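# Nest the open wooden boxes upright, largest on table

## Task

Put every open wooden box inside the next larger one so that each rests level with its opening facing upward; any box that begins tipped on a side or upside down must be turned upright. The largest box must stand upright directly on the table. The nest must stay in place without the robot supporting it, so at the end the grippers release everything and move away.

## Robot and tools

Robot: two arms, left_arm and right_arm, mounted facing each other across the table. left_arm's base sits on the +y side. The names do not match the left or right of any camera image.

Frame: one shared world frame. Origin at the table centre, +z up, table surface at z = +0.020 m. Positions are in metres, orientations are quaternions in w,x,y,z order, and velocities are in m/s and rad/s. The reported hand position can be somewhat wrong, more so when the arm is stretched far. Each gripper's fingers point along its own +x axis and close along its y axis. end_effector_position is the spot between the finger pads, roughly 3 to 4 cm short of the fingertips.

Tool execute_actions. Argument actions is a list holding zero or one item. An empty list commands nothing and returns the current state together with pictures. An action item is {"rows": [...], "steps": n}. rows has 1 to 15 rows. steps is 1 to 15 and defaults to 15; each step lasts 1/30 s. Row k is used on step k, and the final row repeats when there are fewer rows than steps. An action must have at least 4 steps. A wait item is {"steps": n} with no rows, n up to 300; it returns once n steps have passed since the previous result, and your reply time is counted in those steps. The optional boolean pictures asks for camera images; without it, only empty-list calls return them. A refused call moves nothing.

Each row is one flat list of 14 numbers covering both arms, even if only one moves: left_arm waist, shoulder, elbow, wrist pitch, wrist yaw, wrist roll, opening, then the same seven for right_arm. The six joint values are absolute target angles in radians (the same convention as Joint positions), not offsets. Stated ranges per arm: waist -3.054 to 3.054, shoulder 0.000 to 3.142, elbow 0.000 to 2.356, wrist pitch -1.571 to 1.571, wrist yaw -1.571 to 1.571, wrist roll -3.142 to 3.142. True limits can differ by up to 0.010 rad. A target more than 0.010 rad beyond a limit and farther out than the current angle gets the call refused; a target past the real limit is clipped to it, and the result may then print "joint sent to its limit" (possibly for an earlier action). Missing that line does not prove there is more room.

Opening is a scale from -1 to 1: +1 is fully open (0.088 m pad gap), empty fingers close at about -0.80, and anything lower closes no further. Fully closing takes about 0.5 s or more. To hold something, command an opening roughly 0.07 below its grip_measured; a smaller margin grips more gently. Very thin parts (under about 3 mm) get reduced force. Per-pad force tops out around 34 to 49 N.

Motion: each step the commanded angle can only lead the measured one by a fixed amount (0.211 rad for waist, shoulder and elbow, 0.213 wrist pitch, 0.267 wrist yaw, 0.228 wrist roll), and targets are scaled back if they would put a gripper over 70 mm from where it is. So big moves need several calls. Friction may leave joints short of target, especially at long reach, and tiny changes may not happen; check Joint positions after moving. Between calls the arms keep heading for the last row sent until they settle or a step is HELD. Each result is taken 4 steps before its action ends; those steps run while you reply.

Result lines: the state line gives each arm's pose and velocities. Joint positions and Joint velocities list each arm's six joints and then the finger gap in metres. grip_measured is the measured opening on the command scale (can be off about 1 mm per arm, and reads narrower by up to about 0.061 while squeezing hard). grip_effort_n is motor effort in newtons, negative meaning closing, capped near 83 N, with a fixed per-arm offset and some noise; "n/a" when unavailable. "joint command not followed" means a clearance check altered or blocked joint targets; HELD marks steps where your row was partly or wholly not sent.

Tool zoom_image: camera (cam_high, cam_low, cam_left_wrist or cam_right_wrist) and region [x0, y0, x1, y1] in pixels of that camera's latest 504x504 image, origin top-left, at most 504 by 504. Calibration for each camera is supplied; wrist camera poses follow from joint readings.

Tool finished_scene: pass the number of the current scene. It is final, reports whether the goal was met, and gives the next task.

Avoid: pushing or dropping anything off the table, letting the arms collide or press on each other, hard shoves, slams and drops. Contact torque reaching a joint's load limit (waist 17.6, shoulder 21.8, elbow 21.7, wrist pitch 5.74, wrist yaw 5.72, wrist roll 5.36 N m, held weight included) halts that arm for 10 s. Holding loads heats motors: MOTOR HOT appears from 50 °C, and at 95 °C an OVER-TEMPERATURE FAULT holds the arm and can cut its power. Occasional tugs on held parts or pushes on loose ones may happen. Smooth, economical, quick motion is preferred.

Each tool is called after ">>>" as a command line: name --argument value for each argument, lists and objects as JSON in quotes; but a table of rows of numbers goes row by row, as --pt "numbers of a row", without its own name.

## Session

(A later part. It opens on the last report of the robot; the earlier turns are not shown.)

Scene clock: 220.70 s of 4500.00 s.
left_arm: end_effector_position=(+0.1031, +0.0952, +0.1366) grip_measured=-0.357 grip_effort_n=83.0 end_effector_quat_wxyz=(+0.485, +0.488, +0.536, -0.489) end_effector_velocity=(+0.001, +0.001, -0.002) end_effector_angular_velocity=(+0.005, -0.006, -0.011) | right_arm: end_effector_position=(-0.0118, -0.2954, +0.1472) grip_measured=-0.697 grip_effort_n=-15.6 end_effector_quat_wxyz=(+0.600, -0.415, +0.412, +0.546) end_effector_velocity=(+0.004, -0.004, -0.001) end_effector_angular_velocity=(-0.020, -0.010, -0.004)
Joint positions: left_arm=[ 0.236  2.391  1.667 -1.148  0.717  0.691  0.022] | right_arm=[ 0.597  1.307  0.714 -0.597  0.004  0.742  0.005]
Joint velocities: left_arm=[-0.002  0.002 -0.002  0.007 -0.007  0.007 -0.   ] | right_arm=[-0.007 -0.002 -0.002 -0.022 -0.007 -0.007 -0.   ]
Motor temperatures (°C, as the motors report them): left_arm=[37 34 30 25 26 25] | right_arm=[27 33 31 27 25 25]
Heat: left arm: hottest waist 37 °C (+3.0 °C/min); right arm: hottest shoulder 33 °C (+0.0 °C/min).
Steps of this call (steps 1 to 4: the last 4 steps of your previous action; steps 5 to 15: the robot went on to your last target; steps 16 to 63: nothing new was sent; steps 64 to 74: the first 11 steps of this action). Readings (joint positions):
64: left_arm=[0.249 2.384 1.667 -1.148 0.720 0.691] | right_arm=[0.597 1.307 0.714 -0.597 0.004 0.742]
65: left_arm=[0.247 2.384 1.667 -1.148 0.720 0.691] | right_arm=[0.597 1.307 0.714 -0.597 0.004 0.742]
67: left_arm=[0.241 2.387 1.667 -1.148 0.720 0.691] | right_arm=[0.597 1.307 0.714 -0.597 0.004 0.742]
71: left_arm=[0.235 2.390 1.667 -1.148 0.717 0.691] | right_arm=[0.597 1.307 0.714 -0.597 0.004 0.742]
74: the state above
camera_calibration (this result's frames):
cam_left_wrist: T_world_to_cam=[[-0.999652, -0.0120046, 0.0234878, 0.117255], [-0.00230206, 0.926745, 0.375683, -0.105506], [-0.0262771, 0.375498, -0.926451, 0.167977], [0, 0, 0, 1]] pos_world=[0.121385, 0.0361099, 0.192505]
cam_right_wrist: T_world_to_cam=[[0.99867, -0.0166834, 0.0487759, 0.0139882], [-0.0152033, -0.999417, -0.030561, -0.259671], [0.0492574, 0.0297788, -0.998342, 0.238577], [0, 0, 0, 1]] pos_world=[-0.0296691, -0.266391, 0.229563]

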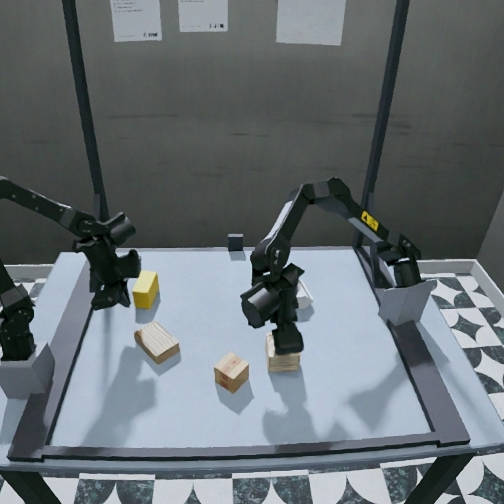

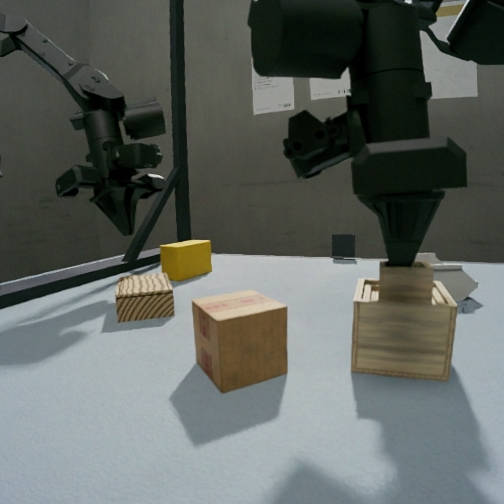

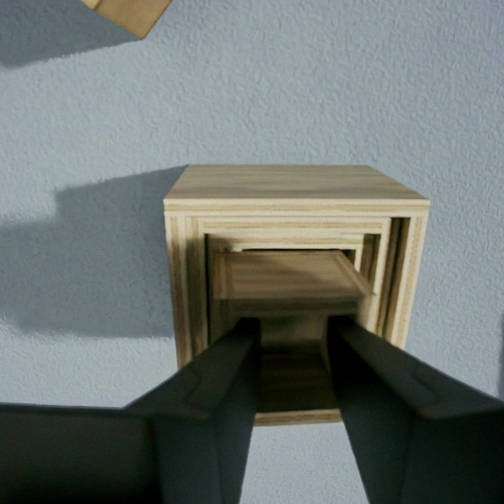

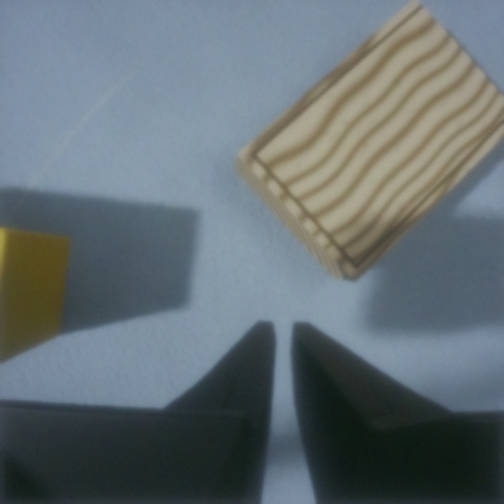

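>>> execute_actions --actions '[{"rows":[[0.258,2.365,1.668,-1.147,0.72,0.69,0.2,0.6,1.3,0.7,-0.6,0.0,0.74,-0.7]],"steps":15}]'

>>> execute_actions --actions '[{"rows":[[0.245,2.405,1.675,-1.147,0.72,0.69,0.2,0.6,1.3,0.7,-0.6,0.0,0.74,-0.7]],"steps":15}]' --pictures true

>>> zoom_image --camera "cam_low" --region '[300,180,460,340]'

Scene clock: 221.23 s of 4500.00 s.
left_arm: end_effector_position=(+0.1057, +0.0951, +0.1430) grip_measured=-0.357 grip_effort_n=83.0 end_effector_quat_wxyz=(+0.492, +0.484, +0.532, -0.490) end_effector_velocity=(-0.005, -0.004, +0.013) end_effector_angular_velocity=(-0.029, -0.010, -0.015) | right_arm: end_effector_position=(-0.0118, -0.2954, +0.1472) grip_measured=-0.697 grip_effort_n=-15.6 end_effector_quat_wxyz=(+0.600, -0.415, +0.412, +0.546) end_effector_velocity=(-0.003, -0.001, -0.000) end_effector_angular_velocity=(-0.008, +0.018, +0.011)
Joint positions: left_arm=[ 0.251  2.383  1.667 -1.148  0.719  0.691  0.022] | right_arm=[ 0.597  1.307  0.714 -0.597  0.004  0.742  0.005]
Joint velocities: left_arm=[ 0.012 -0.037 -0.002 -0.007  0.007  0.007  0.   ] | right_arm=[-0.002 -0.002 -0.002  0.007 -0.022 -0.007 -0.   ]
Motor temperatures (°C, as the motors report them): left_arm=[37 34 30 25 26 25] | right_arm=[27 33 31 27 25 25]
Heat: left arm: hottest waist 37 °C (+3.0 °C/min); right arm: hottest shoulder 33 °C (+0.0 °C/min).
Steps of this call (steps 1 to 4: the last 4 steps of your previous action; step 5: the robot went on to your last target; steps 6 to 16: the first 11 steps of this action). Readings (joint positions):
6: left_arm=[0.236 2.391 1.667 -1.148 0.717 0.691] | right_arm=[0.597 1.307 0.714 -0.597 0.004 0.742]
7: left_arm=[0.238 2.391 1.667 -1.148 0.719 0.691] | right_arm=[0.597 1.307 0.714 -0.597 0.004 0.742]
9: left_arm=[0.242 2.391 1.667 -1.148 0.719 0.691] | right_arm=[0.597 1.307 0.714 -0.597 0.004 0.742]
13: left_arm=[0.249 2.387 1.667 -1.148 0.719 0.691] | right_arm=[0.597 1.307 0.714 -0.597 0.004 0.742]
16: the state above

Scene clock: 221.73 s of 4500.00 s.
left_arm: end_effector_position=(+0.1057, +0.0962, +0.1384) grip_measured=-0.357 grip_effort_n=83.0 end_effector_quat_wxyz=(+0.488, +0.485, +0.536, -0.489) end_effector_velocity=(+0.001, +0.002, -0.002) end_effector_angular_velocity=(+0.014, +0.001, +0.013) | right_arm: end_effector_position=(-0.0118, -0.2954, +0.1472) grip_measured=-0.697 grip_effort_n=-16.0 end_effector_quat_wxyz=(+0.600, -0.415, +0.412, +0.546) end_effector_velocity=(+0.002, -0.002, -0.002) end_effector_angular_velocity=(-0.015, -0.009, +0.017)
Joint positions: left_arm=[ 0.244  2.393  1.667 -1.148  0.719  0.691  0.022] | right_arm=[ 0.597  1.307  0.714 -0.597  0.004  0.742  0.005]
Joint velocities: left_arm=[-0.002  0.007  0.002 -0.007 -0.007 -0.007  0.   ] | right_arm=[-0.002  0.002 -0.002 -0.007 -0.007 -0.022 -0.   ]
Motor temperatures (°C, as the motors report them): left_arm=[37 34 30 25 26 25] | right_arm=[27 33 31 27 25 25]
Heat: left arm: hottest waist 37 °C (+3.0 °C/min); right arm: hottest shoulder 33 °C (+0.0 °C/min).
Steps of this call (steps 1 to 4: the last 4 steps of your previous action; steps 5 to 15: the first 11 steps of this action). Readings (joint positions):
5: left_arm=[0.252 2.381 1.667 -1.148 0.719 0.691] | right_arm=[0.597 1.307 0.714 -0.597 0.004 0.742]
6: left_arm=[0.252 2.381 1.667 -1.148 0.719 0.691] | right_arm=[0.597 1.307 0.714 -0.597 0.004 0.742]
8: left_arm=[0.250 2.383 1.667 -1.148 0.719 0.691] | right_arm=[0.597 1.307 0.714 -0.597 0.004 0.742]
12: left_arm=[0.246 2.389 1.667 -1.148 0.719 0.691] | right_arm=[0.597 1.307 0.714 -0.597 0.004 0.742]
15: the state above
camera_calibration (this result's frames):
cam_left_wrist: T_world_to_cam=[[-0.999528, -0.0197385, 0.0235372, 0.120532], [-0.0096111, 0.928711, 0.37068, -0.105868], [-0.0291759, 0.370279, -0.928462, 0.170381], [0, 0, 0, 1]] pos_world=[0.124428, 0.0376108, 0.194599]
cam_right_wrist: T_world_to_cam=[[0.99867, -0.0166834, 0.0487759, 0.0139882], [-0.0152033, -0.999417, -0.030561, -0.259671], [0.0492574, 0.0297788, -0.998342, 0.238577], [0, 0, 0, 1]] pos_world=[-0.0296691, -0.266391, 0.229563]

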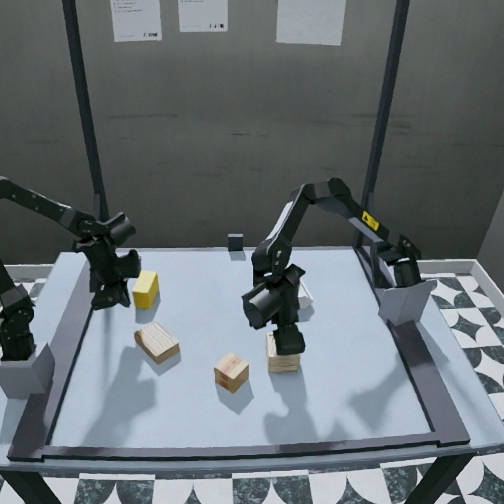

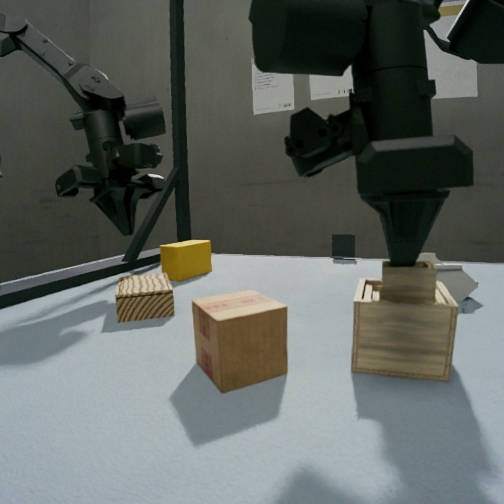

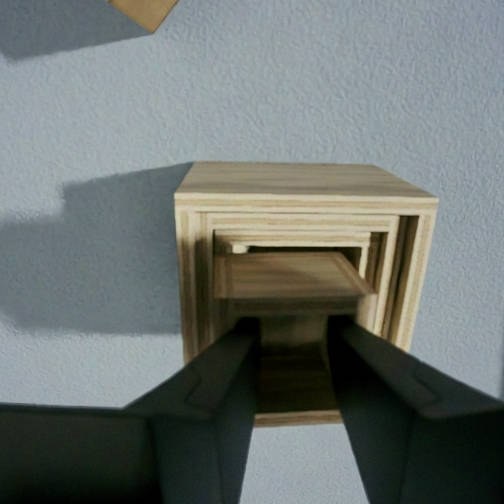

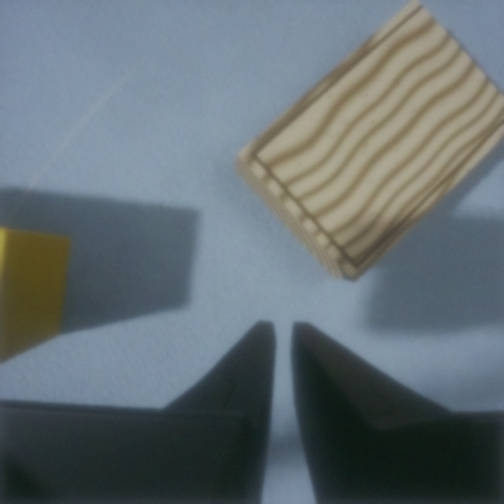

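Region (300, 180, 460, 340) of cam_low's 504x504 image, scaled by 3.150, with more detail than that image has.

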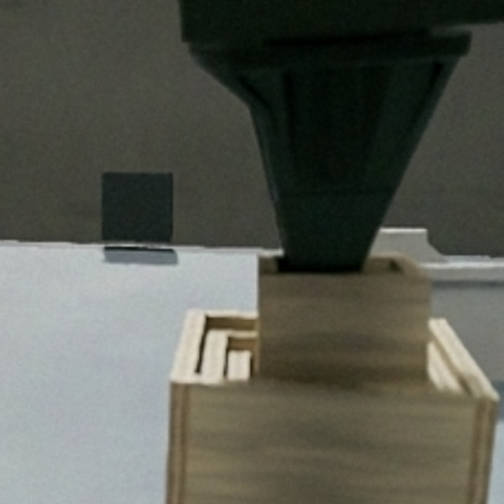

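>>> execute_actions --actions '[{"rows":[[0.235,2.415,1.68,-1.147,0.72,0.69,0.2,0.6,1.3,0.7,-0.6,0.0,0.74,-0.7]],"steps":15}]' --pictures true

>>> zoom_image --camera "cam_low" --region '[300,180,460,340]'

Scene clock: 222.23 s of 4500.00 s.
left_arm: end_effector_position=(+0.1061, +0.0950, +0.1373) grip_measured=-0.357 grip_effort_n=83.0 end_effector_quat_wxyz=(+0.487, +0.486, +0.536, -0.489) end_effector_velocity=(-0.002, +0.004, +0.001) end_effector_angular_velocity=(+0.017, +0.004, +0.023) | right_arm: end_effector_position=(-0.0118, -0.2954, +0.1472) grip_measured=-0.697 grip_effort_n=-15.6 end_effector_quat_wxyz=(+0.600, -0.415, +0.412, +0.546) end_effector_velocity=(+0.003, -0.004, -0.001) end_effector_angular_velocity=(-0.021, -0.010, +0.001)
Joint positions: left_arm=[ 0.242  2.398  1.674 -1.149  0.719  0.691  0.022] | right_arm=[ 0.597  1.307  0.714 -0.597  0.004  0.742  0.005]
Joint velocities: left_arm=[ 0.002 -0.002 -0.002 -0.022 -0.007 -0.007  0.   ] | right_arm=[-0.002 -0.002 -0.002 -0.022 -0.007 -0.007 -0.   ]
Motor temperatures (°C, as the motors report them): left_arm=[38 34 30 25 26 25] | right_arm=[27 33 31 27 25 25]
Heat: left arm: hottest waist 38 °C (+3.0 °C/min); right arm: hottest shoulder 33 °C (+0.0 °C/min).
Steps of this call (steps 1 to 4: the last 4 steps of your previous action; steps 5 to 15: the first 11 steps of this action). Readings (joint positions):
5: left_arm=[0.244 2.394 1.668 -1.148 0.719 0.691] | right_arm=[0.597 1.307 0.714 -0.597 0.004 0.742]
6: left_arm=[0.243 2.395 1.669 -1.148 0.719 0.691] | right_arm=[0.597 1.307 0.714 -0.597 0.004 0.742]
8: left_arm=[0.242 2.397 1.672 -1.149 0.719 0.691] | right_arm=[0.597 1.307 0.714 -0.597 0.004 0.742]
12: left_arm=[0.242 2.398 1.674 -1.149 0.719 0.691] | right_arm=[0.597 1.307 0.714 -0.597 0.004 0.742]
15: the state above
camera_calibration (this result's frames):
cam_left_wrist: T_world_to_cam=[[-0.999576, -0.0170359, 0.0236006, 0.120687], [-0.00704827, 0.928363, 0.371607, -0.10471], [-0.0282406, 0.371284, -0.92809, 0.169619], [0, 0, 0, 1]] pos_world=[0.124688, 0.0362879, 0.193484]
cam_right_wrist: T_world_to_cam=[[0.99867, -0.0166834, 0.0487759, 0.0139882], [-0.0152033, -0.999417, -0.030561, -0.259671], [0.0492574, 0.0297788, -0.998342, 0.238577], [0, 0, 0, 1]] pos_world=[-0.0296691, -0.266391, 0.229563]

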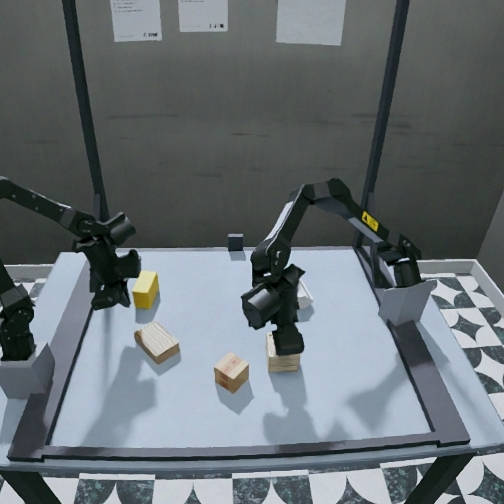

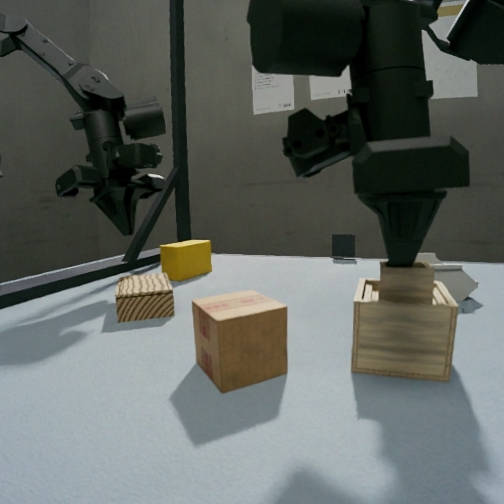

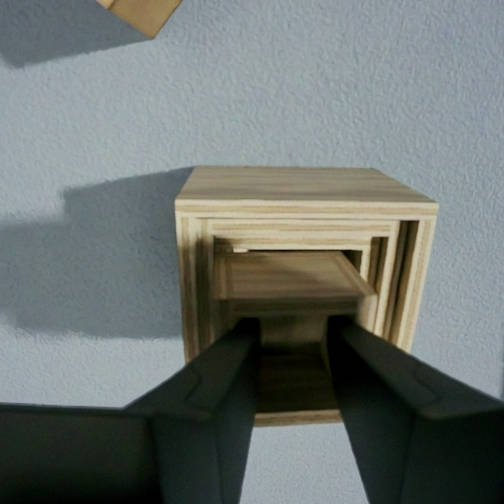

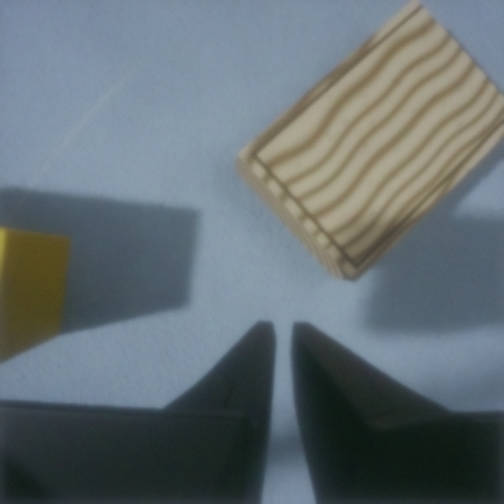

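Region (300, 180, 460, 340) of cam_low's 504x504 image, scaled by 3.150, with more detail than that image has.

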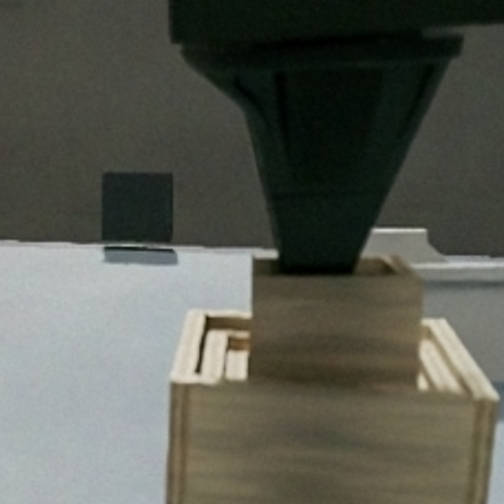

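>>> execute_actions --actions '[{"rows":[[0.24,2.40,1.64,-1.108,0.72,0.69,0.2,0.6,1.3,0.7,-0.6,0.0,0.74,-0.7]],"steps":15}]'

>>> execute_actions --actions '[{"rows":[[0.235,2.41,1.615,-1.075,0.72,0.69,0.2,0.6,1.3,0.7,-0.6,0.0,0.74,-0.7]],"steps":15}]' --pictures true

>>> zoom_image --camera "cam_low" --region '[300,180,460,340]'

Scene clock: 223.00 s of 4500.00 s.
left_arm: end_effector_position=(+0.1099, +0.0973, +0.1365) grip_measured=-0.357 grip_effort_n=83.0 end_effector_quat_wxyz=(+0.492, +0.483, +0.531, -0.492) end_effector_velocity=(+0.001, +0.002, -0.003) end_effector_angular_velocity=(+0.013, -0.021, -0.007) | right_arm: end_effector_position=(-0.0118, -0.2954, +0.1472) grip_measured=-0.697 grip_effort_n=-15.1 end_effector_quat_wxyz=(+0.600, -0.415, +0.412, +0.546) end_effector_velocity=(-0.003, -0.001, +0.001) end_effector_angular_velocity=(-0.006, +0.017, +0.026)
Joint positions: left_arm=[ 0.25   2.395  1.653 -1.12   0.723  0.691  0.022] | right_arm=[ 0.597  1.307  0.714 -0.597  0.004  0.742  0.005]
Joint velocities: left_arm=[-0.007 -0.007 -0.017  0.022 -0.022 -0.007 -0.   ] | right_arm=[-0.002 -0.007 -0.002  0.007 -0.022 -0.022 -0.   ]
Motor temperatures (°C, as the motors report them): left_arm=[37 34 30 25 26 25] | right_arm=[27 33 31 27 25 25]
Heat: left arm: hottest waist 37 °C (+2.0 °C/min); right arm: hottest shoulder 33 °C (+0.0 °C/min).
Steps of this call (steps 1 to 4: the last 4 steps of your previous action; steps 5 to 12: the robot went on to your last target; steps 13 to 23: the first 11 steps of this action). Readings (joint positions):
13: left_arm=[0.242 2.398 1.673 -1.147 0.719 0.691] | right_arm=[0.597 1.307 0.714 -0.597 0.004 0.742]
14: left_arm=[0.242 2.398 1.669 -1.142 0.719 0.691] | right_arm=[0.597 1.307 0.714 -0.597 0.004 0.742]
16: left_arm=[0.244 2.397 1.663 -1.135 0.722 0.691] | right_arm=[0.597 1.307 0.714 -0.597 0.004 0.742]
20: left_arm=[0.249 2.396 1.655 -1.124 0.723 0.691] | right_arm=[0.597 1.307 0.714 -0.597 0.004 0.742]
23: the state above

Scene clock: 223.50 s of 4500.00 s.
left_arm: end_effector_position=(+0.1147, +0.0990, +0.1360) grip_measured=-0.357 grip_effort_n=83.0 end_effector_quat_wxyz=(+0.497, +0.483, +0.524, -0.495) end_effector_velocity=(-0.003, +0.002, -0.001) end_effector_angular_velocity=(+0.003, +0.012, -0.001) | right_arm: end_effector_position=(-0.0118, -0.2954, +0.1472) grip_measured=-0.697 grip_effort_n=-15.6 end_effector_quat_wxyz=(+0.600, -0.415, +0.412, +0.546) end_effector_velocity=(+0.000, +0.001, +0.000) end_effector_angular_velocity=(+0.002, +0.003, +0.017)
Joint positions: left_arm=[ 0.259  2.391  1.632 -1.087  0.723  0.691  0.022] | right_arm=[ 0.597  1.307  0.714 -0.597  0.004  0.742  0.005]
Joint velocities: left_arm=[-0.002 -0.002 -0.007 -0.007  0.007  0.007  0.   ] | right_arm=[-0.007 -0.002 -0.002  0.007 -0.007 -0.022 -0.   ]
Motor temperatures (°C, as the motors report them): left_arm=[37 34 30 25 26 25] | right_arm=[27 33 31 27 25 25]
Heat: left arm: hottest waist 37 °C (+2.0 °C/min); right arm: hottest shoulder 33 °C (+0.0 °C/min).
Steps of this call (steps 1 to 4: the last 4 steps of your previous action; steps 5 to 15: the first 11 steps of this action). Readings (joint positions):
5: left_arm=[0.250 2.394 1.649 -1.116 0.723 0.691] | right_arm=[0.597 1.307 0.714 -0.597 0.004 0.742]
6: left_arm=[0.251 2.393 1.644 -1.110 0.723 0.691] | right_arm=[0.597 1.307 0.714 -0.597 0.004 0.742]
8: left_arm=[0.253 2.391 1.638 -1.101 0.723 0.691] | right_arm=[0.597 1.307 0.714 -0.597 0.004 0.742]
12: left_arm=[0.258 2.391 1.633 -1.089 0.723 0.691] | right_arm=[0.597 1.307 0.714 -0.597 0.004 0.742]
15: the state above
camera_calibration (this result's frames):
cam_left_wrist: T_world_to_cam=[[-0.99987, -0.0125795, 0.0101048, 0.130844], [-0.00833282, 0.938846, 0.344236, -0.104981], [-0.0138171, 0.344107, -0.938829, 0.169652], [0, 0, 0, 1]] pos_world=[0.132296, 0.0418281, 0.19409]
cam_right_wrist: T_world_to_cam=[[0.99867, -0.0166834, 0.0487759, 0.0139882], [-0.0152033, -0.999417, -0.030561, -0.259671], [0.0492574, 0.0297788, -0.998342, 0.238577], [0, 0, 0, 1]] pos_world=[-0.0296691, -0.266391, 0.229563]

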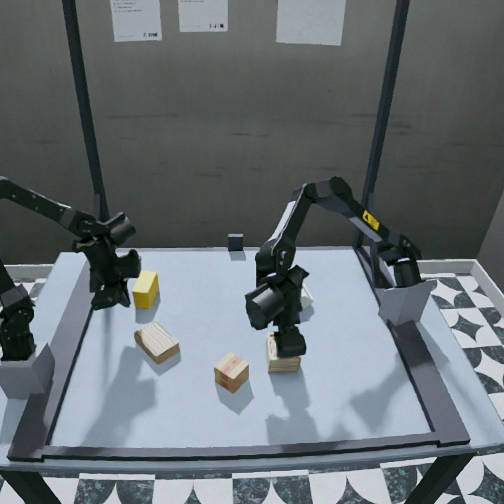

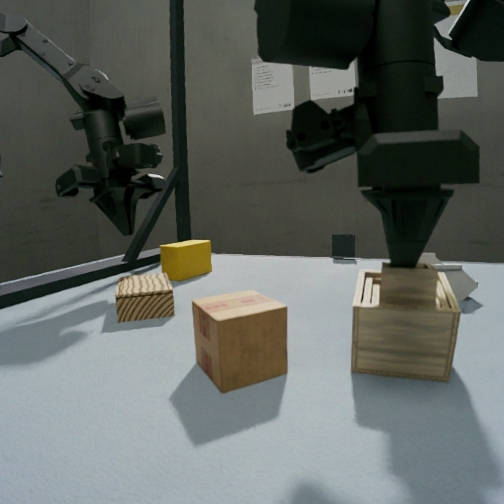

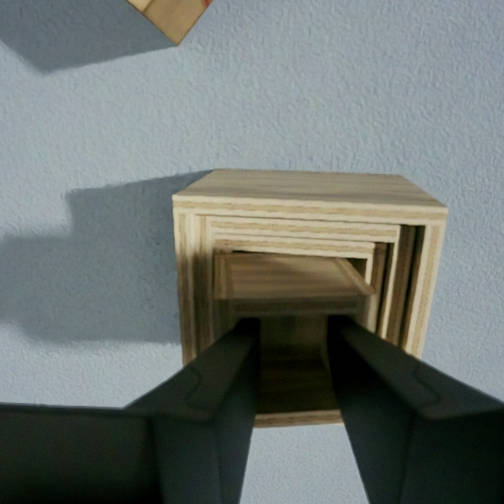

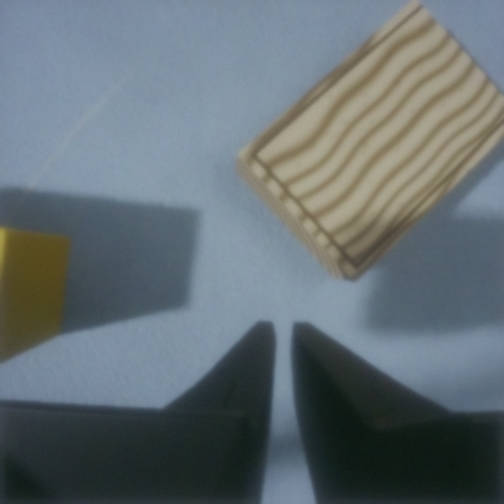

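Region (300, 180, 460, 340) of cam_low's 504x504 image, scaled by 3.150, with more detail than that image has.

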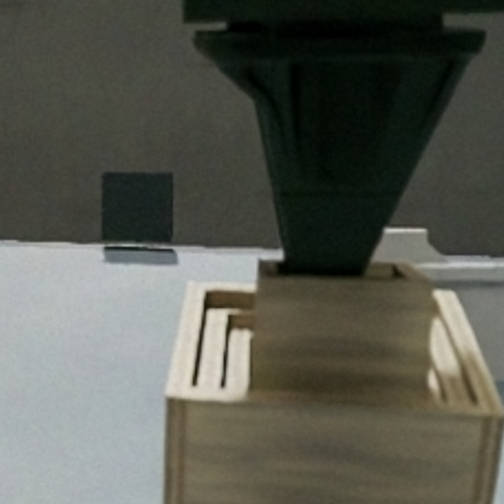

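>>> execute_actions --actions '[{"rows":[[0.258,2.375,1.675,-1.15,0.72,0.69,0.2,0.6,1.3,0.7,-0.6,0.0,0.74,-0.7]],"steps":15}]'

>>> execute_actions --actions '[{"rows":[[0.265,2.35,1.675,-1.15,0.72,0.69,0.2,0.6,1.3,0.7,-0.6,0.0,0.74,-0.7]],"steps":15}]' --pictures true

>>> zoom_image --camera "cam_low" --region '[300,180,460,340]'

Scene clock: 224.03 s of 4500.00 s.
left_arm: end_effector_position=(+0.1068, +0.0960, +0.1408) grip_measured=-0.357 grip_effort_n=83.0 end_effector_quat_wxyz=(+0.492, +0.482, +0.534, -0.491) end_effector_velocity=(-0.007, -0.006, +0.008) end_effector_angular_velocity=(-0.004, +0.004, +0.019) | right_arm: end_effector_position=(-0.0118, -0.2954, +0.1472) grip_measured=-0.697 grip_effort_n=-15.6 end_effector_quat_wxyz=(+0.600, -0.415, +0.412, +0.546) end_effector_velocity=(-0.001, +0.000, +0.000) end_effector_angular_velocity=(+0.001, +0.008, +0.008)
Joint positions: left_arm=[ 0.251  2.389  1.664 -1.144  0.723  0.691  0.022] | right_arm=[ 0.597  1.307  0.714 -0.597  0.004  0.742  0.005]
Joint velocities: left_arm=[-0.002 -0.012  0.027 -0.037  0.007 -0.022  0.   ] | right_arm=[-0.002 -0.002 -0.002  0.007 -0.007 -0.007 -0.   ]
Motor temperatures (°C, as the motors report them): left_arm=[37 34 30 25 26 25] | right_arm=[27 33 31 27 25 25]
Heat: left arm: hottest waist 37 °C (+2.0 °C/min); right arm: hottest shoulder 33 °C (+0.0 °C/min).
Steps of this call (steps 1 to 4: the last 4 steps of your previous action; step 5: the robot went on to your last target; steps 6 to 16: the first 11 steps of this action). Readings (joint positions):
6: left_arm=[0.260 2.389 1.635 -1.090 0.723 0.691] | right_arm=[0.597 1.307 0.714 -0.597 0.004 0.742]
7: left_arm=[0.259 2.389 1.641 -1.100 0.723 0.691] | right_arm=[0.597 1.307 0.714 -0.597 0.004 0.742]
9: left_arm=[0.255 2.389 1.650 -1.121 0.723 0.691] | right_arm=[0.597 1.307 0.714 -0.597 0.004 0.742]
13: left_arm=[0.251 2.389 1.660 -1.139 0.723 0.691] | right_arm=[0.597 1.307 0.714 -0.597 0.004 0.742]
16: the state above

Scene clock: 224.53 s of 4500.00 s.
left_arm: end_effector_position=(+0.1045, +0.0921, +0.1509) grip_measured=-0.357 grip_effort_n=83.0 end_effector_quat_wxyz=(+0.498, +0.483, +0.523, -0.495) end_effector_velocity=(+0.001, +0.002, +0.000) end_effector_angular_velocity=(+0.018, -0.015, +0.006) | right_arm: end_effector_position=(-0.0118, -0.2954, +0.1472) grip_measured=-0.697 grip_effort_n=-16.0 end_effector_quat_wxyz=(+0.600, -0.415, +0.412, +0.546) end_effector_velocity=(+0.003, -0.007, -0.003) end_effector_angular_velocity=(-0.034, -0.002, +0.002)
Joint positions: left_arm=[ 0.26   2.364  1.669 -1.148  0.723  0.691  0.022] | right_arm=[ 0.597  1.307  0.714 -0.597  0.004  0.742  0.005]
Joint velocities: left_arm=[-0.002 -0.002  0.002 -0.007 -0.022 -0.007 -0.   ] | right_arm=[-0.002 -0.002 -0.007 -0.022 -0.022 -0.007 -0.   ]
Motor temperatures (°C, as the motors report them): left_arm=[38 34 30 25 26 25] | right_arm=[27 33 31 27 25 25]
Heat: left arm: hottest waist 38 °C (+3.0 °C/min); right arm: hottest shoulder 33 °C (+0.0 °C/min).
Steps of this call (steps 1 to 4: the last 4 steps of your previous action; steps 5 to 15: the first 11 steps of this action). Readings (joint positions):
5: left_arm=[0.252 2.387 1.666 -1.147 0.723 0.691] | right_arm=[0.597 1.307 0.714 -0.597 0.004 0.742]
6: left_arm=[0.252 2.385 1.666 -1.148 0.723 0.691] | right_arm=[0.597 1.307 0.714 -0.597 0.004 0.742]
8: left_arm=[0.255 2.379 1.666 -1.148 0.723 0.691] | right_arm=[0.597 1.307 0.714 -0.597 0.004 0.742]
12: left_arm=[0.259 2.367 1.668 -1.148 0.723 0.691] | right_arm=[0.597 1.307 0.714 -0.597 0.004 0.742]
15: the state above
camera_calibration (this result's frames):
cam_left_wrist: T_world_to_cam=[[-0.999884, -0.0122783, 0.00899819, 0.120512], [-0.00845097, 0.939389, 0.34275, -0.103545], [-0.0126612, 0.342634, -0.939384, 0.18597], [0, 0, 0, 1]] pos_world=[0.121977, 0.0350287, 0.209102]
cam_right_wrist: T_world_to_cam=[[0.99867, -0.0166834, 0.0487759, 0.0139882], [-0.0152033, -0.999417, -0.030561, -0.259671], [0.0492574, 0.0297788, -0.998342, 0.238577], [0, 0, 0, 1]] pos_world=[-0.0296691, -0.266391, 0.229563]

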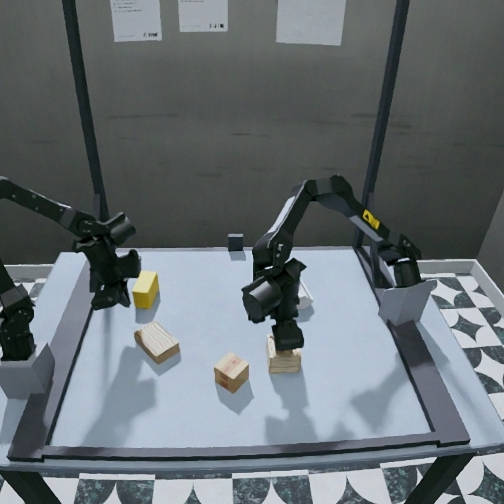

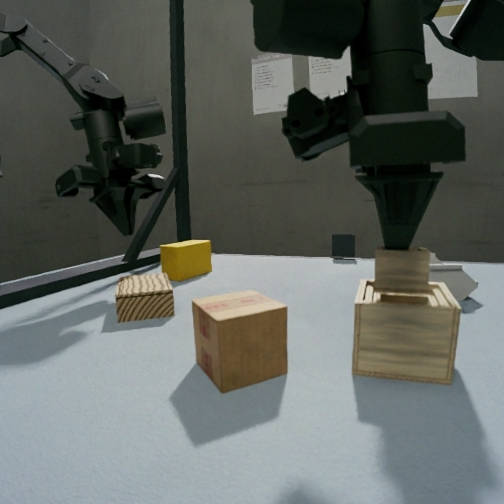

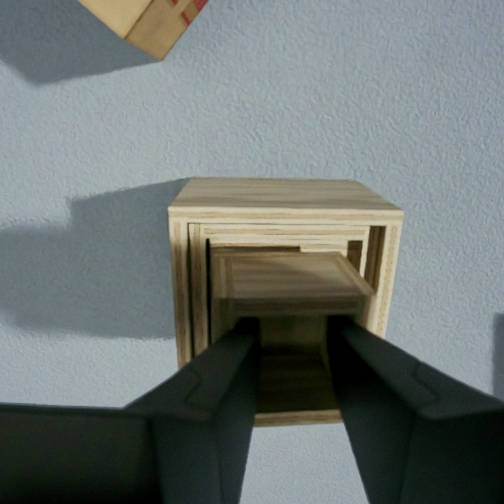

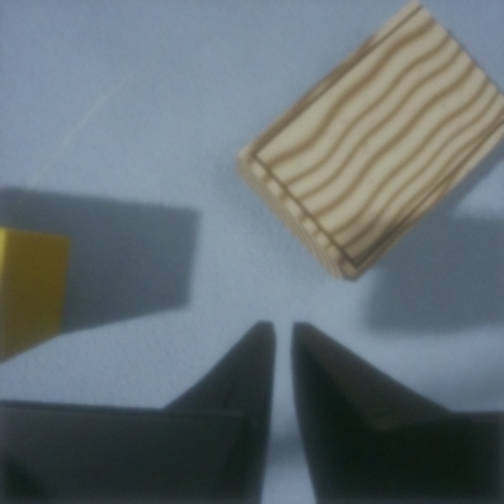

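Region (300, 180, 460, 340) of cam_low's 504x504 image, scaled by 3.150, with more detail than that image has.

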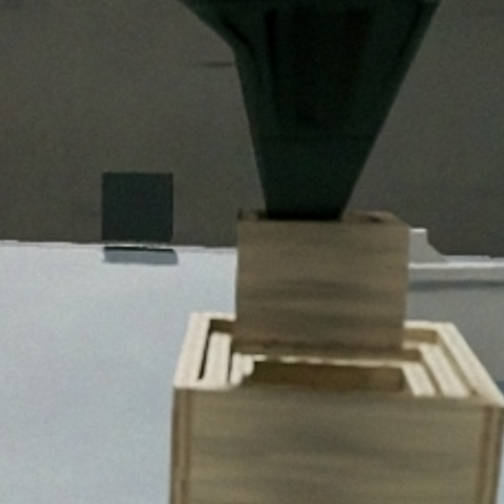

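>>> execute_actions --actions '[{"rows":[[0.28,2.365,1.67,-1.15,0.72,0.69,0.2,0.6,1.3,0.7,-0.6,0.0,0.74,-0.7]],"steps":15}]' --pictures true

>>> zoom_image --camera "cam_low" --region '[300,180,460,340]'

>>> zoom_image --camera "cam_left_wrist" --region '[150,160,450,440]'

Scene clock: 225.07 s of 4500.00 s.
left_arm: end_effector_position=(+0.1088, +0.0938, +0.1551) grip_measured=-0.357 grip_effort_n=83.0 end_effector_quat_wxyz=(+0.504, +0.479, +0.523, -0.494) end_effector_velocity=(+0.000, +0.003, -0.000) end_effector_angular_velocity=(+0.021, -0.012, +0.010) | right_arm: end_effector_position=(-0.0118, -0.2954, +0.1472) grip_measured=-0.697 grip_effort_n=-15.6 end_effector_quat_wxyz=(+0.600, -0.415, +0.412, +0.546) end_effector_velocity=(+0.006, -0.002, +0.001) end_effector_angular_velocity=(+0.001, -0.029, -0.004)
Joint positions: left_arm=[ 0.275  2.364  1.669 -1.148  0.723  0.691  0.022] | right_arm=[ 0.597  1.307  0.714 -0.597  0.004  0.742  0.005]
Joint velocities: left_arm=[-0.002 -0.002 -0.002 -0.007 -0.022 -0.007 -0.   ] | right_arm=[-0.002 -0.007 -0.002 -0.022  0.022 -0.007 -0.   ]
Motor temperatures (°C, as the motors report them): left_arm=[38 34 30 25 26 25] | right_arm=[27 33 31 27 25 25]
Heat: left arm: hottest waist 38 °C (+3.0 °C/min); right arm: hottest shoulder 33 °C (+0.0 °C/min).
Steps of this call (steps 1 to 4: the last 4 steps of your previous action; step 5: the robot went on to your last target; steps 6 to 16: the first 11 steps of this action). Readings (joint positions):
6: left_arm=[0.260 2.364 1.669 -1.148 0.723 0.691] | right_arm=[0.597 1.307 0.714 -0.597 0.004 0.742]
7: left_arm=[0.261 2.364 1.669 -1.148 0.723 0.691] | right_arm=[0.597 1.307 0.714 -0.597 0.004 0.742]
9: left_arm=[0.266 2.364 1.669 -1.148 0.723 0.691] | right_arm=[0.597 1.307 0.714 -0.597 0.004 0.742]
13: left_arm=[0.274 2.364 1.669 -1.148 0.723 0.691] | right_arm=[0.597 1.307 0.714 -0.597 0.004 0.742]
16: the state above
camera_calibration (this result's frames):
cam_left_wrist: T_world_to_cam=[[-0.999701, -0.0238247, 0.00548197, 0.126403], [-0.0206336, 0.942532, 0.333478, -0.104087], [-0.013112, 0.333265, -0.942742, 0.190802], [0, 0, 0, 1]] pos_world=[0.12672, 0.0375294, 0.213895]
cam_right_wrist: T_world_to_cam=[[0.99867, -0.0166834, 0.0487759, 0.0139882], [-0.0152033, -0.999417, -0.030561, -0.259671], [0.0492574, 0.0297788, -0.998342, 0.238577], [0, 0, 0, 1]] pos_world=[-0.0296691, -0.266391, 0.229563]

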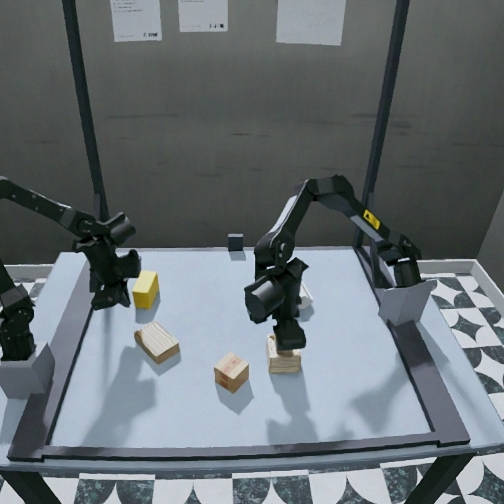

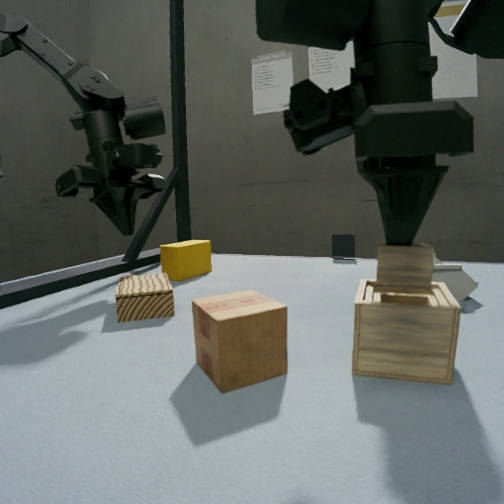

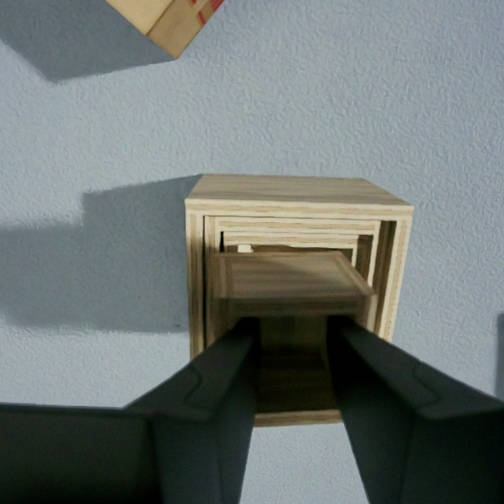

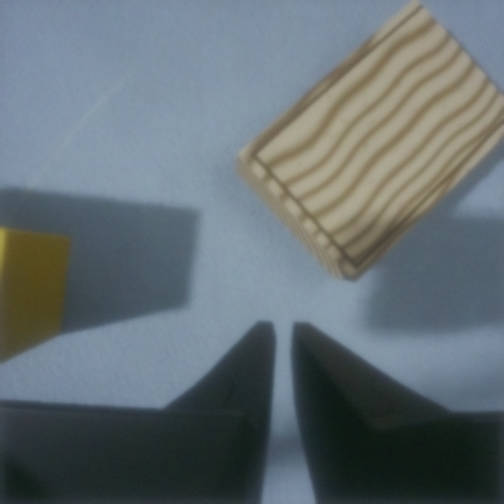

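Region (300, 180, 460, 340) of cam_low's 504x504 image, scaled by 3.150, with more detail than that image has.

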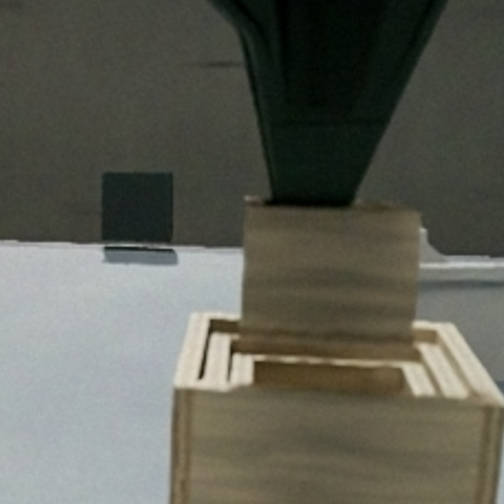

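Region (150, 160, 450, 440) of cam_left_wrist's 504x504 image, scaled by 1.680, with more detail than that image has; it fills the top 470 rows of this view, and the rest is white.

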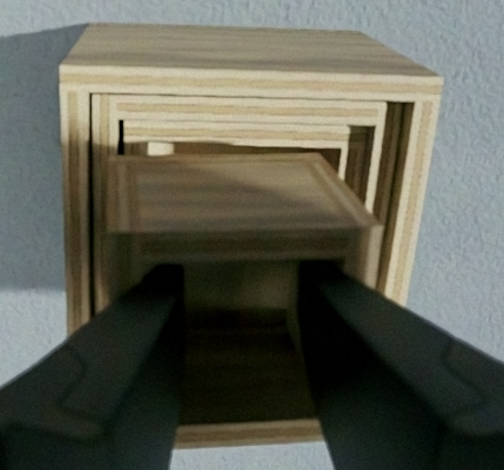

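>>> execute_actions --actions '[{"rows":[[0.272,2.368,1.647,-1.15,0.72,0.69,0.2,0.6,1.3,0.7,-0.6,0.0,0.74,-0.7]],"steps":15}]'

>>> execute_actions --actions '[{"rows":[[0.256,2.39,1.66,-1.15,0.72,0.69,0.2,0.6,1.3,0.7,-0.6,0.0,0.74,-0.7]],"steps":15}]' --pictures true

>>> zoom_image --camera "cam_low" --region '[300,180,460,340]'

>>> zoom_image --camera "cam_left_wrist" --region '[150,160,450,440]'

Scene clock: 225.87 s of 4500.00 s.
left_arm: end_effector_position=(+0.1071, +0.0976, +0.1514) grip_measured=-0.357 grip_effort_n=83.0 end_effector_quat_wxyz=(+0.501, +0.477, +0.529, -0.491) end_effector_velocity=(-0.002, +0.004, -0.002) end_effector_angular_velocity=(+0.017, +0.004, +0.016) | right_arm: end_effector_position=(-0.0118, -0.2954, +0.1472) grip_measured=-0.697 grip_effort_n=-15.6 end_effector_quat_wxyz=(+0.600, -0.415, +0.412, +0.546) end_effector_velocity=(+0.002, +0.001, -0.001) end_effector_angular_velocity=(+0.008, -0.002, -0.010)
Joint positions: left_arm=[ 0.271  2.364  1.654 -1.149  0.723  0.691  0.022] | right_arm=[ 0.597  1.307  0.714 -0.597  0.004  0.742  0.005]
Joint velocities: left_arm=[-0.002 -0.002 -0.012 -0.007 -0.007 -0.007 -0.   ] | right_arm=[-0.002 -0.002 -0.007  0.007  0.007  0.007 -0.   ]
Motor temperatures (°C, as the motors report them): left_arm=[38 34 30 25 26 25] | right_arm=[27 33 31 27 25 25]
Heat: left arm: hottest waist 38 °C (+3.0 °C/min); right arm: hottest shoulder 33 °C (+0.0 °C/min).
Steps of this call (steps 1 to 4: the last 4 steps of your previous action; steps 5 to 13: the robot went on to your last target; steps 14 to 24: the first 11 steps of this action). Readings (joint positions):
14: left_arm=[0.275 2.364 1.668 -1.148 0.723 0.691] | right_arm=[0.597 1.307 0.714 -0.597 0.004 0.742]
15: left_arm=[0.275 2.364 1.666 -1.148 0.723 0.691] | right_arm=[0.597 1.307 0.714 -0.597 0.004 0.742]
17: left_arm=[0.275 2.364 1.661 -1.148 0.723 0.691] | right_arm=[0.597 1.307 0.714 -0.597 0.004 0.742]
21: left_arm=[0.272 2.364 1.654 -1.149 0.723 0.691] | right_arm=[0.597 1.307 0.714 -0.597 0.004 0.742]
24: the state above

Scene clock: 226.37 s of 4500.00 s.
left_arm: end_effector_position=(+0.1048, +0.0986, +0.1423) grip_measured=-0.357 grip_effort_n=83.0 end_effector_quat_wxyz=(+0.492, +0.480, +0.537, -0.489) end_effector_velocity=(-0.005, +0.002, -0.000) end_effector_angular_velocity=(+0.011, +0.016, +0.035) | right_arm: end_effector_position=(-0.0118, -0.2954, +0.1472) grip_measured=-0.697 grip_effort_n=-15.6 end_effector_quat_wxyz=(+0.600, -0.415, +0.412, +0.546) end_effector_velocity=(+0.002, -0.001, -0.000) end_effector_angular_velocity=(-0.008, +0.003, -0.014)
Joint positions: left_arm=[ 0.254  2.379  1.653 -1.149  0.723  0.691  0.022] | right_arm=[ 0.597  1.307  0.714 -0.597  0.004  0.742  0.005]
Joint velocities: left_arm=[-0.002 -0.002 -0.002 -0.022  0.007 -0.022 -0.   ] | right_arm=[-0.007 -0.002 -0.002 -0.007 -0.007  0.007 -0.   ]
Motor temperatures (°C, as the motors report them): left_arm=[38 34 30 25 26 25] | right_arm=[27 33 31 27 25 25]
Heat: left arm: hottest waist 38 °C (+3.0 °C/min); right arm: hottest shoulder 33 °C (+0.0 °C/min).
Steps of this call (steps 1 to 4: the last 4 steps of your previous action; steps 5 to 15: the first 11 steps of this action). Readings (joint positions):
5: left_arm=[0.271 2.365 1.653 -1.149 0.723 0.691] | right_arm=[0.597 1.307 0.714 -0.597 0.004 0.742]
6: left_arm=[0.270 2.367 1.653 -1.149 0.723 0.691] | right_arm=[0.597 1.307 0.714 -0.597 0.004 0.742]
8: left_arm=[0.264 2.370 1.653 -1.149 0.723 0.691] | right_arm=[0.597 1.307 0.714 -0.597 0.004 0.742]
12: left_arm=[0.255 2.378 1.653 -1.149 0.723 0.691] | right_arm=[0.597 1.307 0.714 -0.597 0.004 0.742]
15: the state above
camera_calibration (this result's frames):
cam_left_wrist: T_world_to_cam=[[-0.99927, -0.0286486, 0.0252608, 0.120225], [-0.0175192, 0.931479, 0.363373, -0.107931], [-0.03394, 0.362666, -0.931301, 0.174729], [0, 0, 0, 1]] pos_world=[0.124176, 0.0406111, 0.198908]
cam_right_wrist: T_world_to_cam=[[0.99867, -0.0166834, 0.0487759, 0.0139882], [-0.0152033, -0.999417, -0.030561, -0.259671], [0.0492574, 0.0297788, -0.998342, 0.238577], [0, 0, 0, 1]] pos_world=[-0.0296691, -0.266391, 0.229563]

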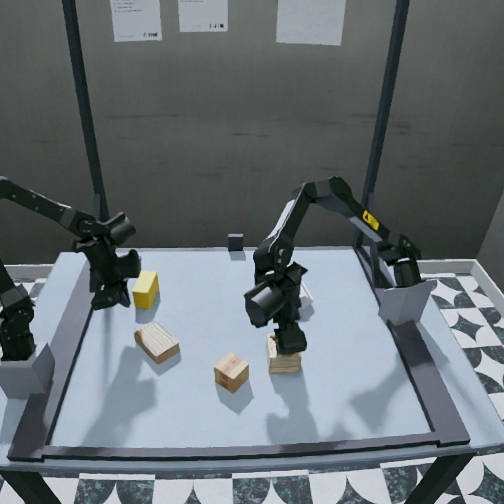

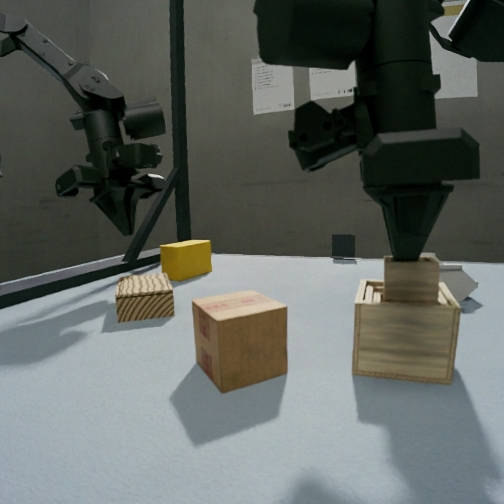

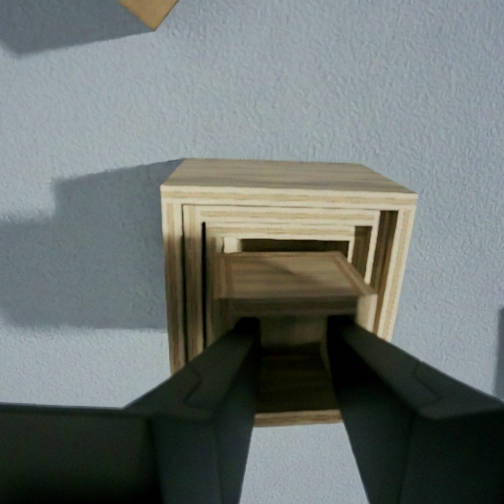

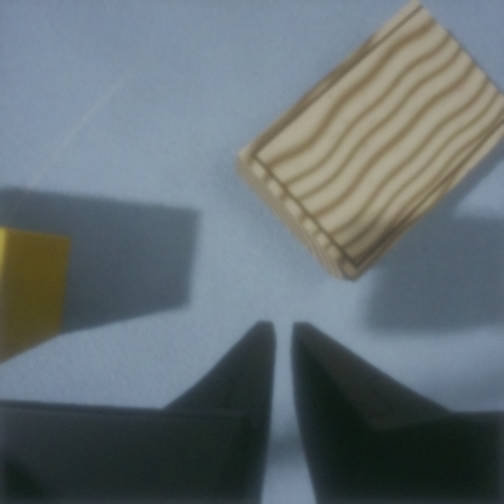

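Region (300, 180, 460, 340) of cam_low's 504x504 image, scaled by 3.150, with more detail than that image has.

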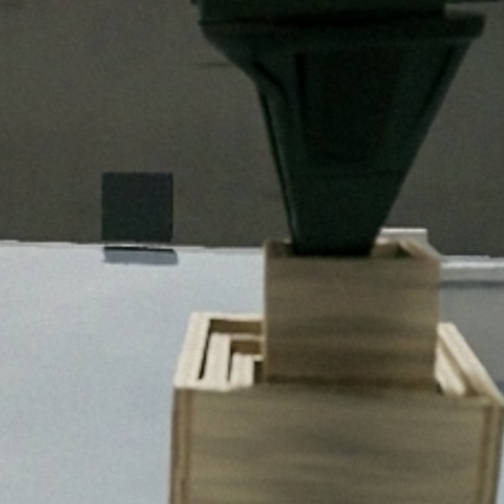

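Region (150, 160, 450, 440) of cam_left_wrist's 504x504 image, scaled by 1.680, with more detail than that image has; it fills the top 470 rows of this view, and the rest is white.

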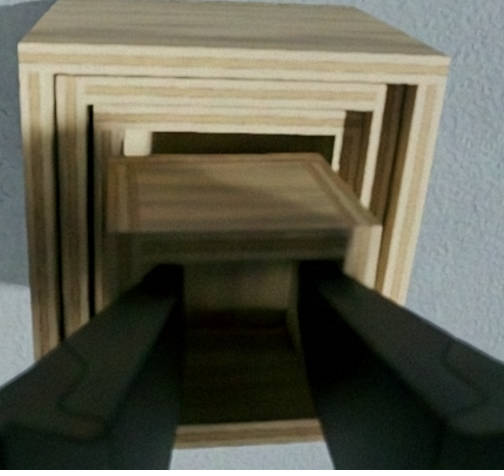

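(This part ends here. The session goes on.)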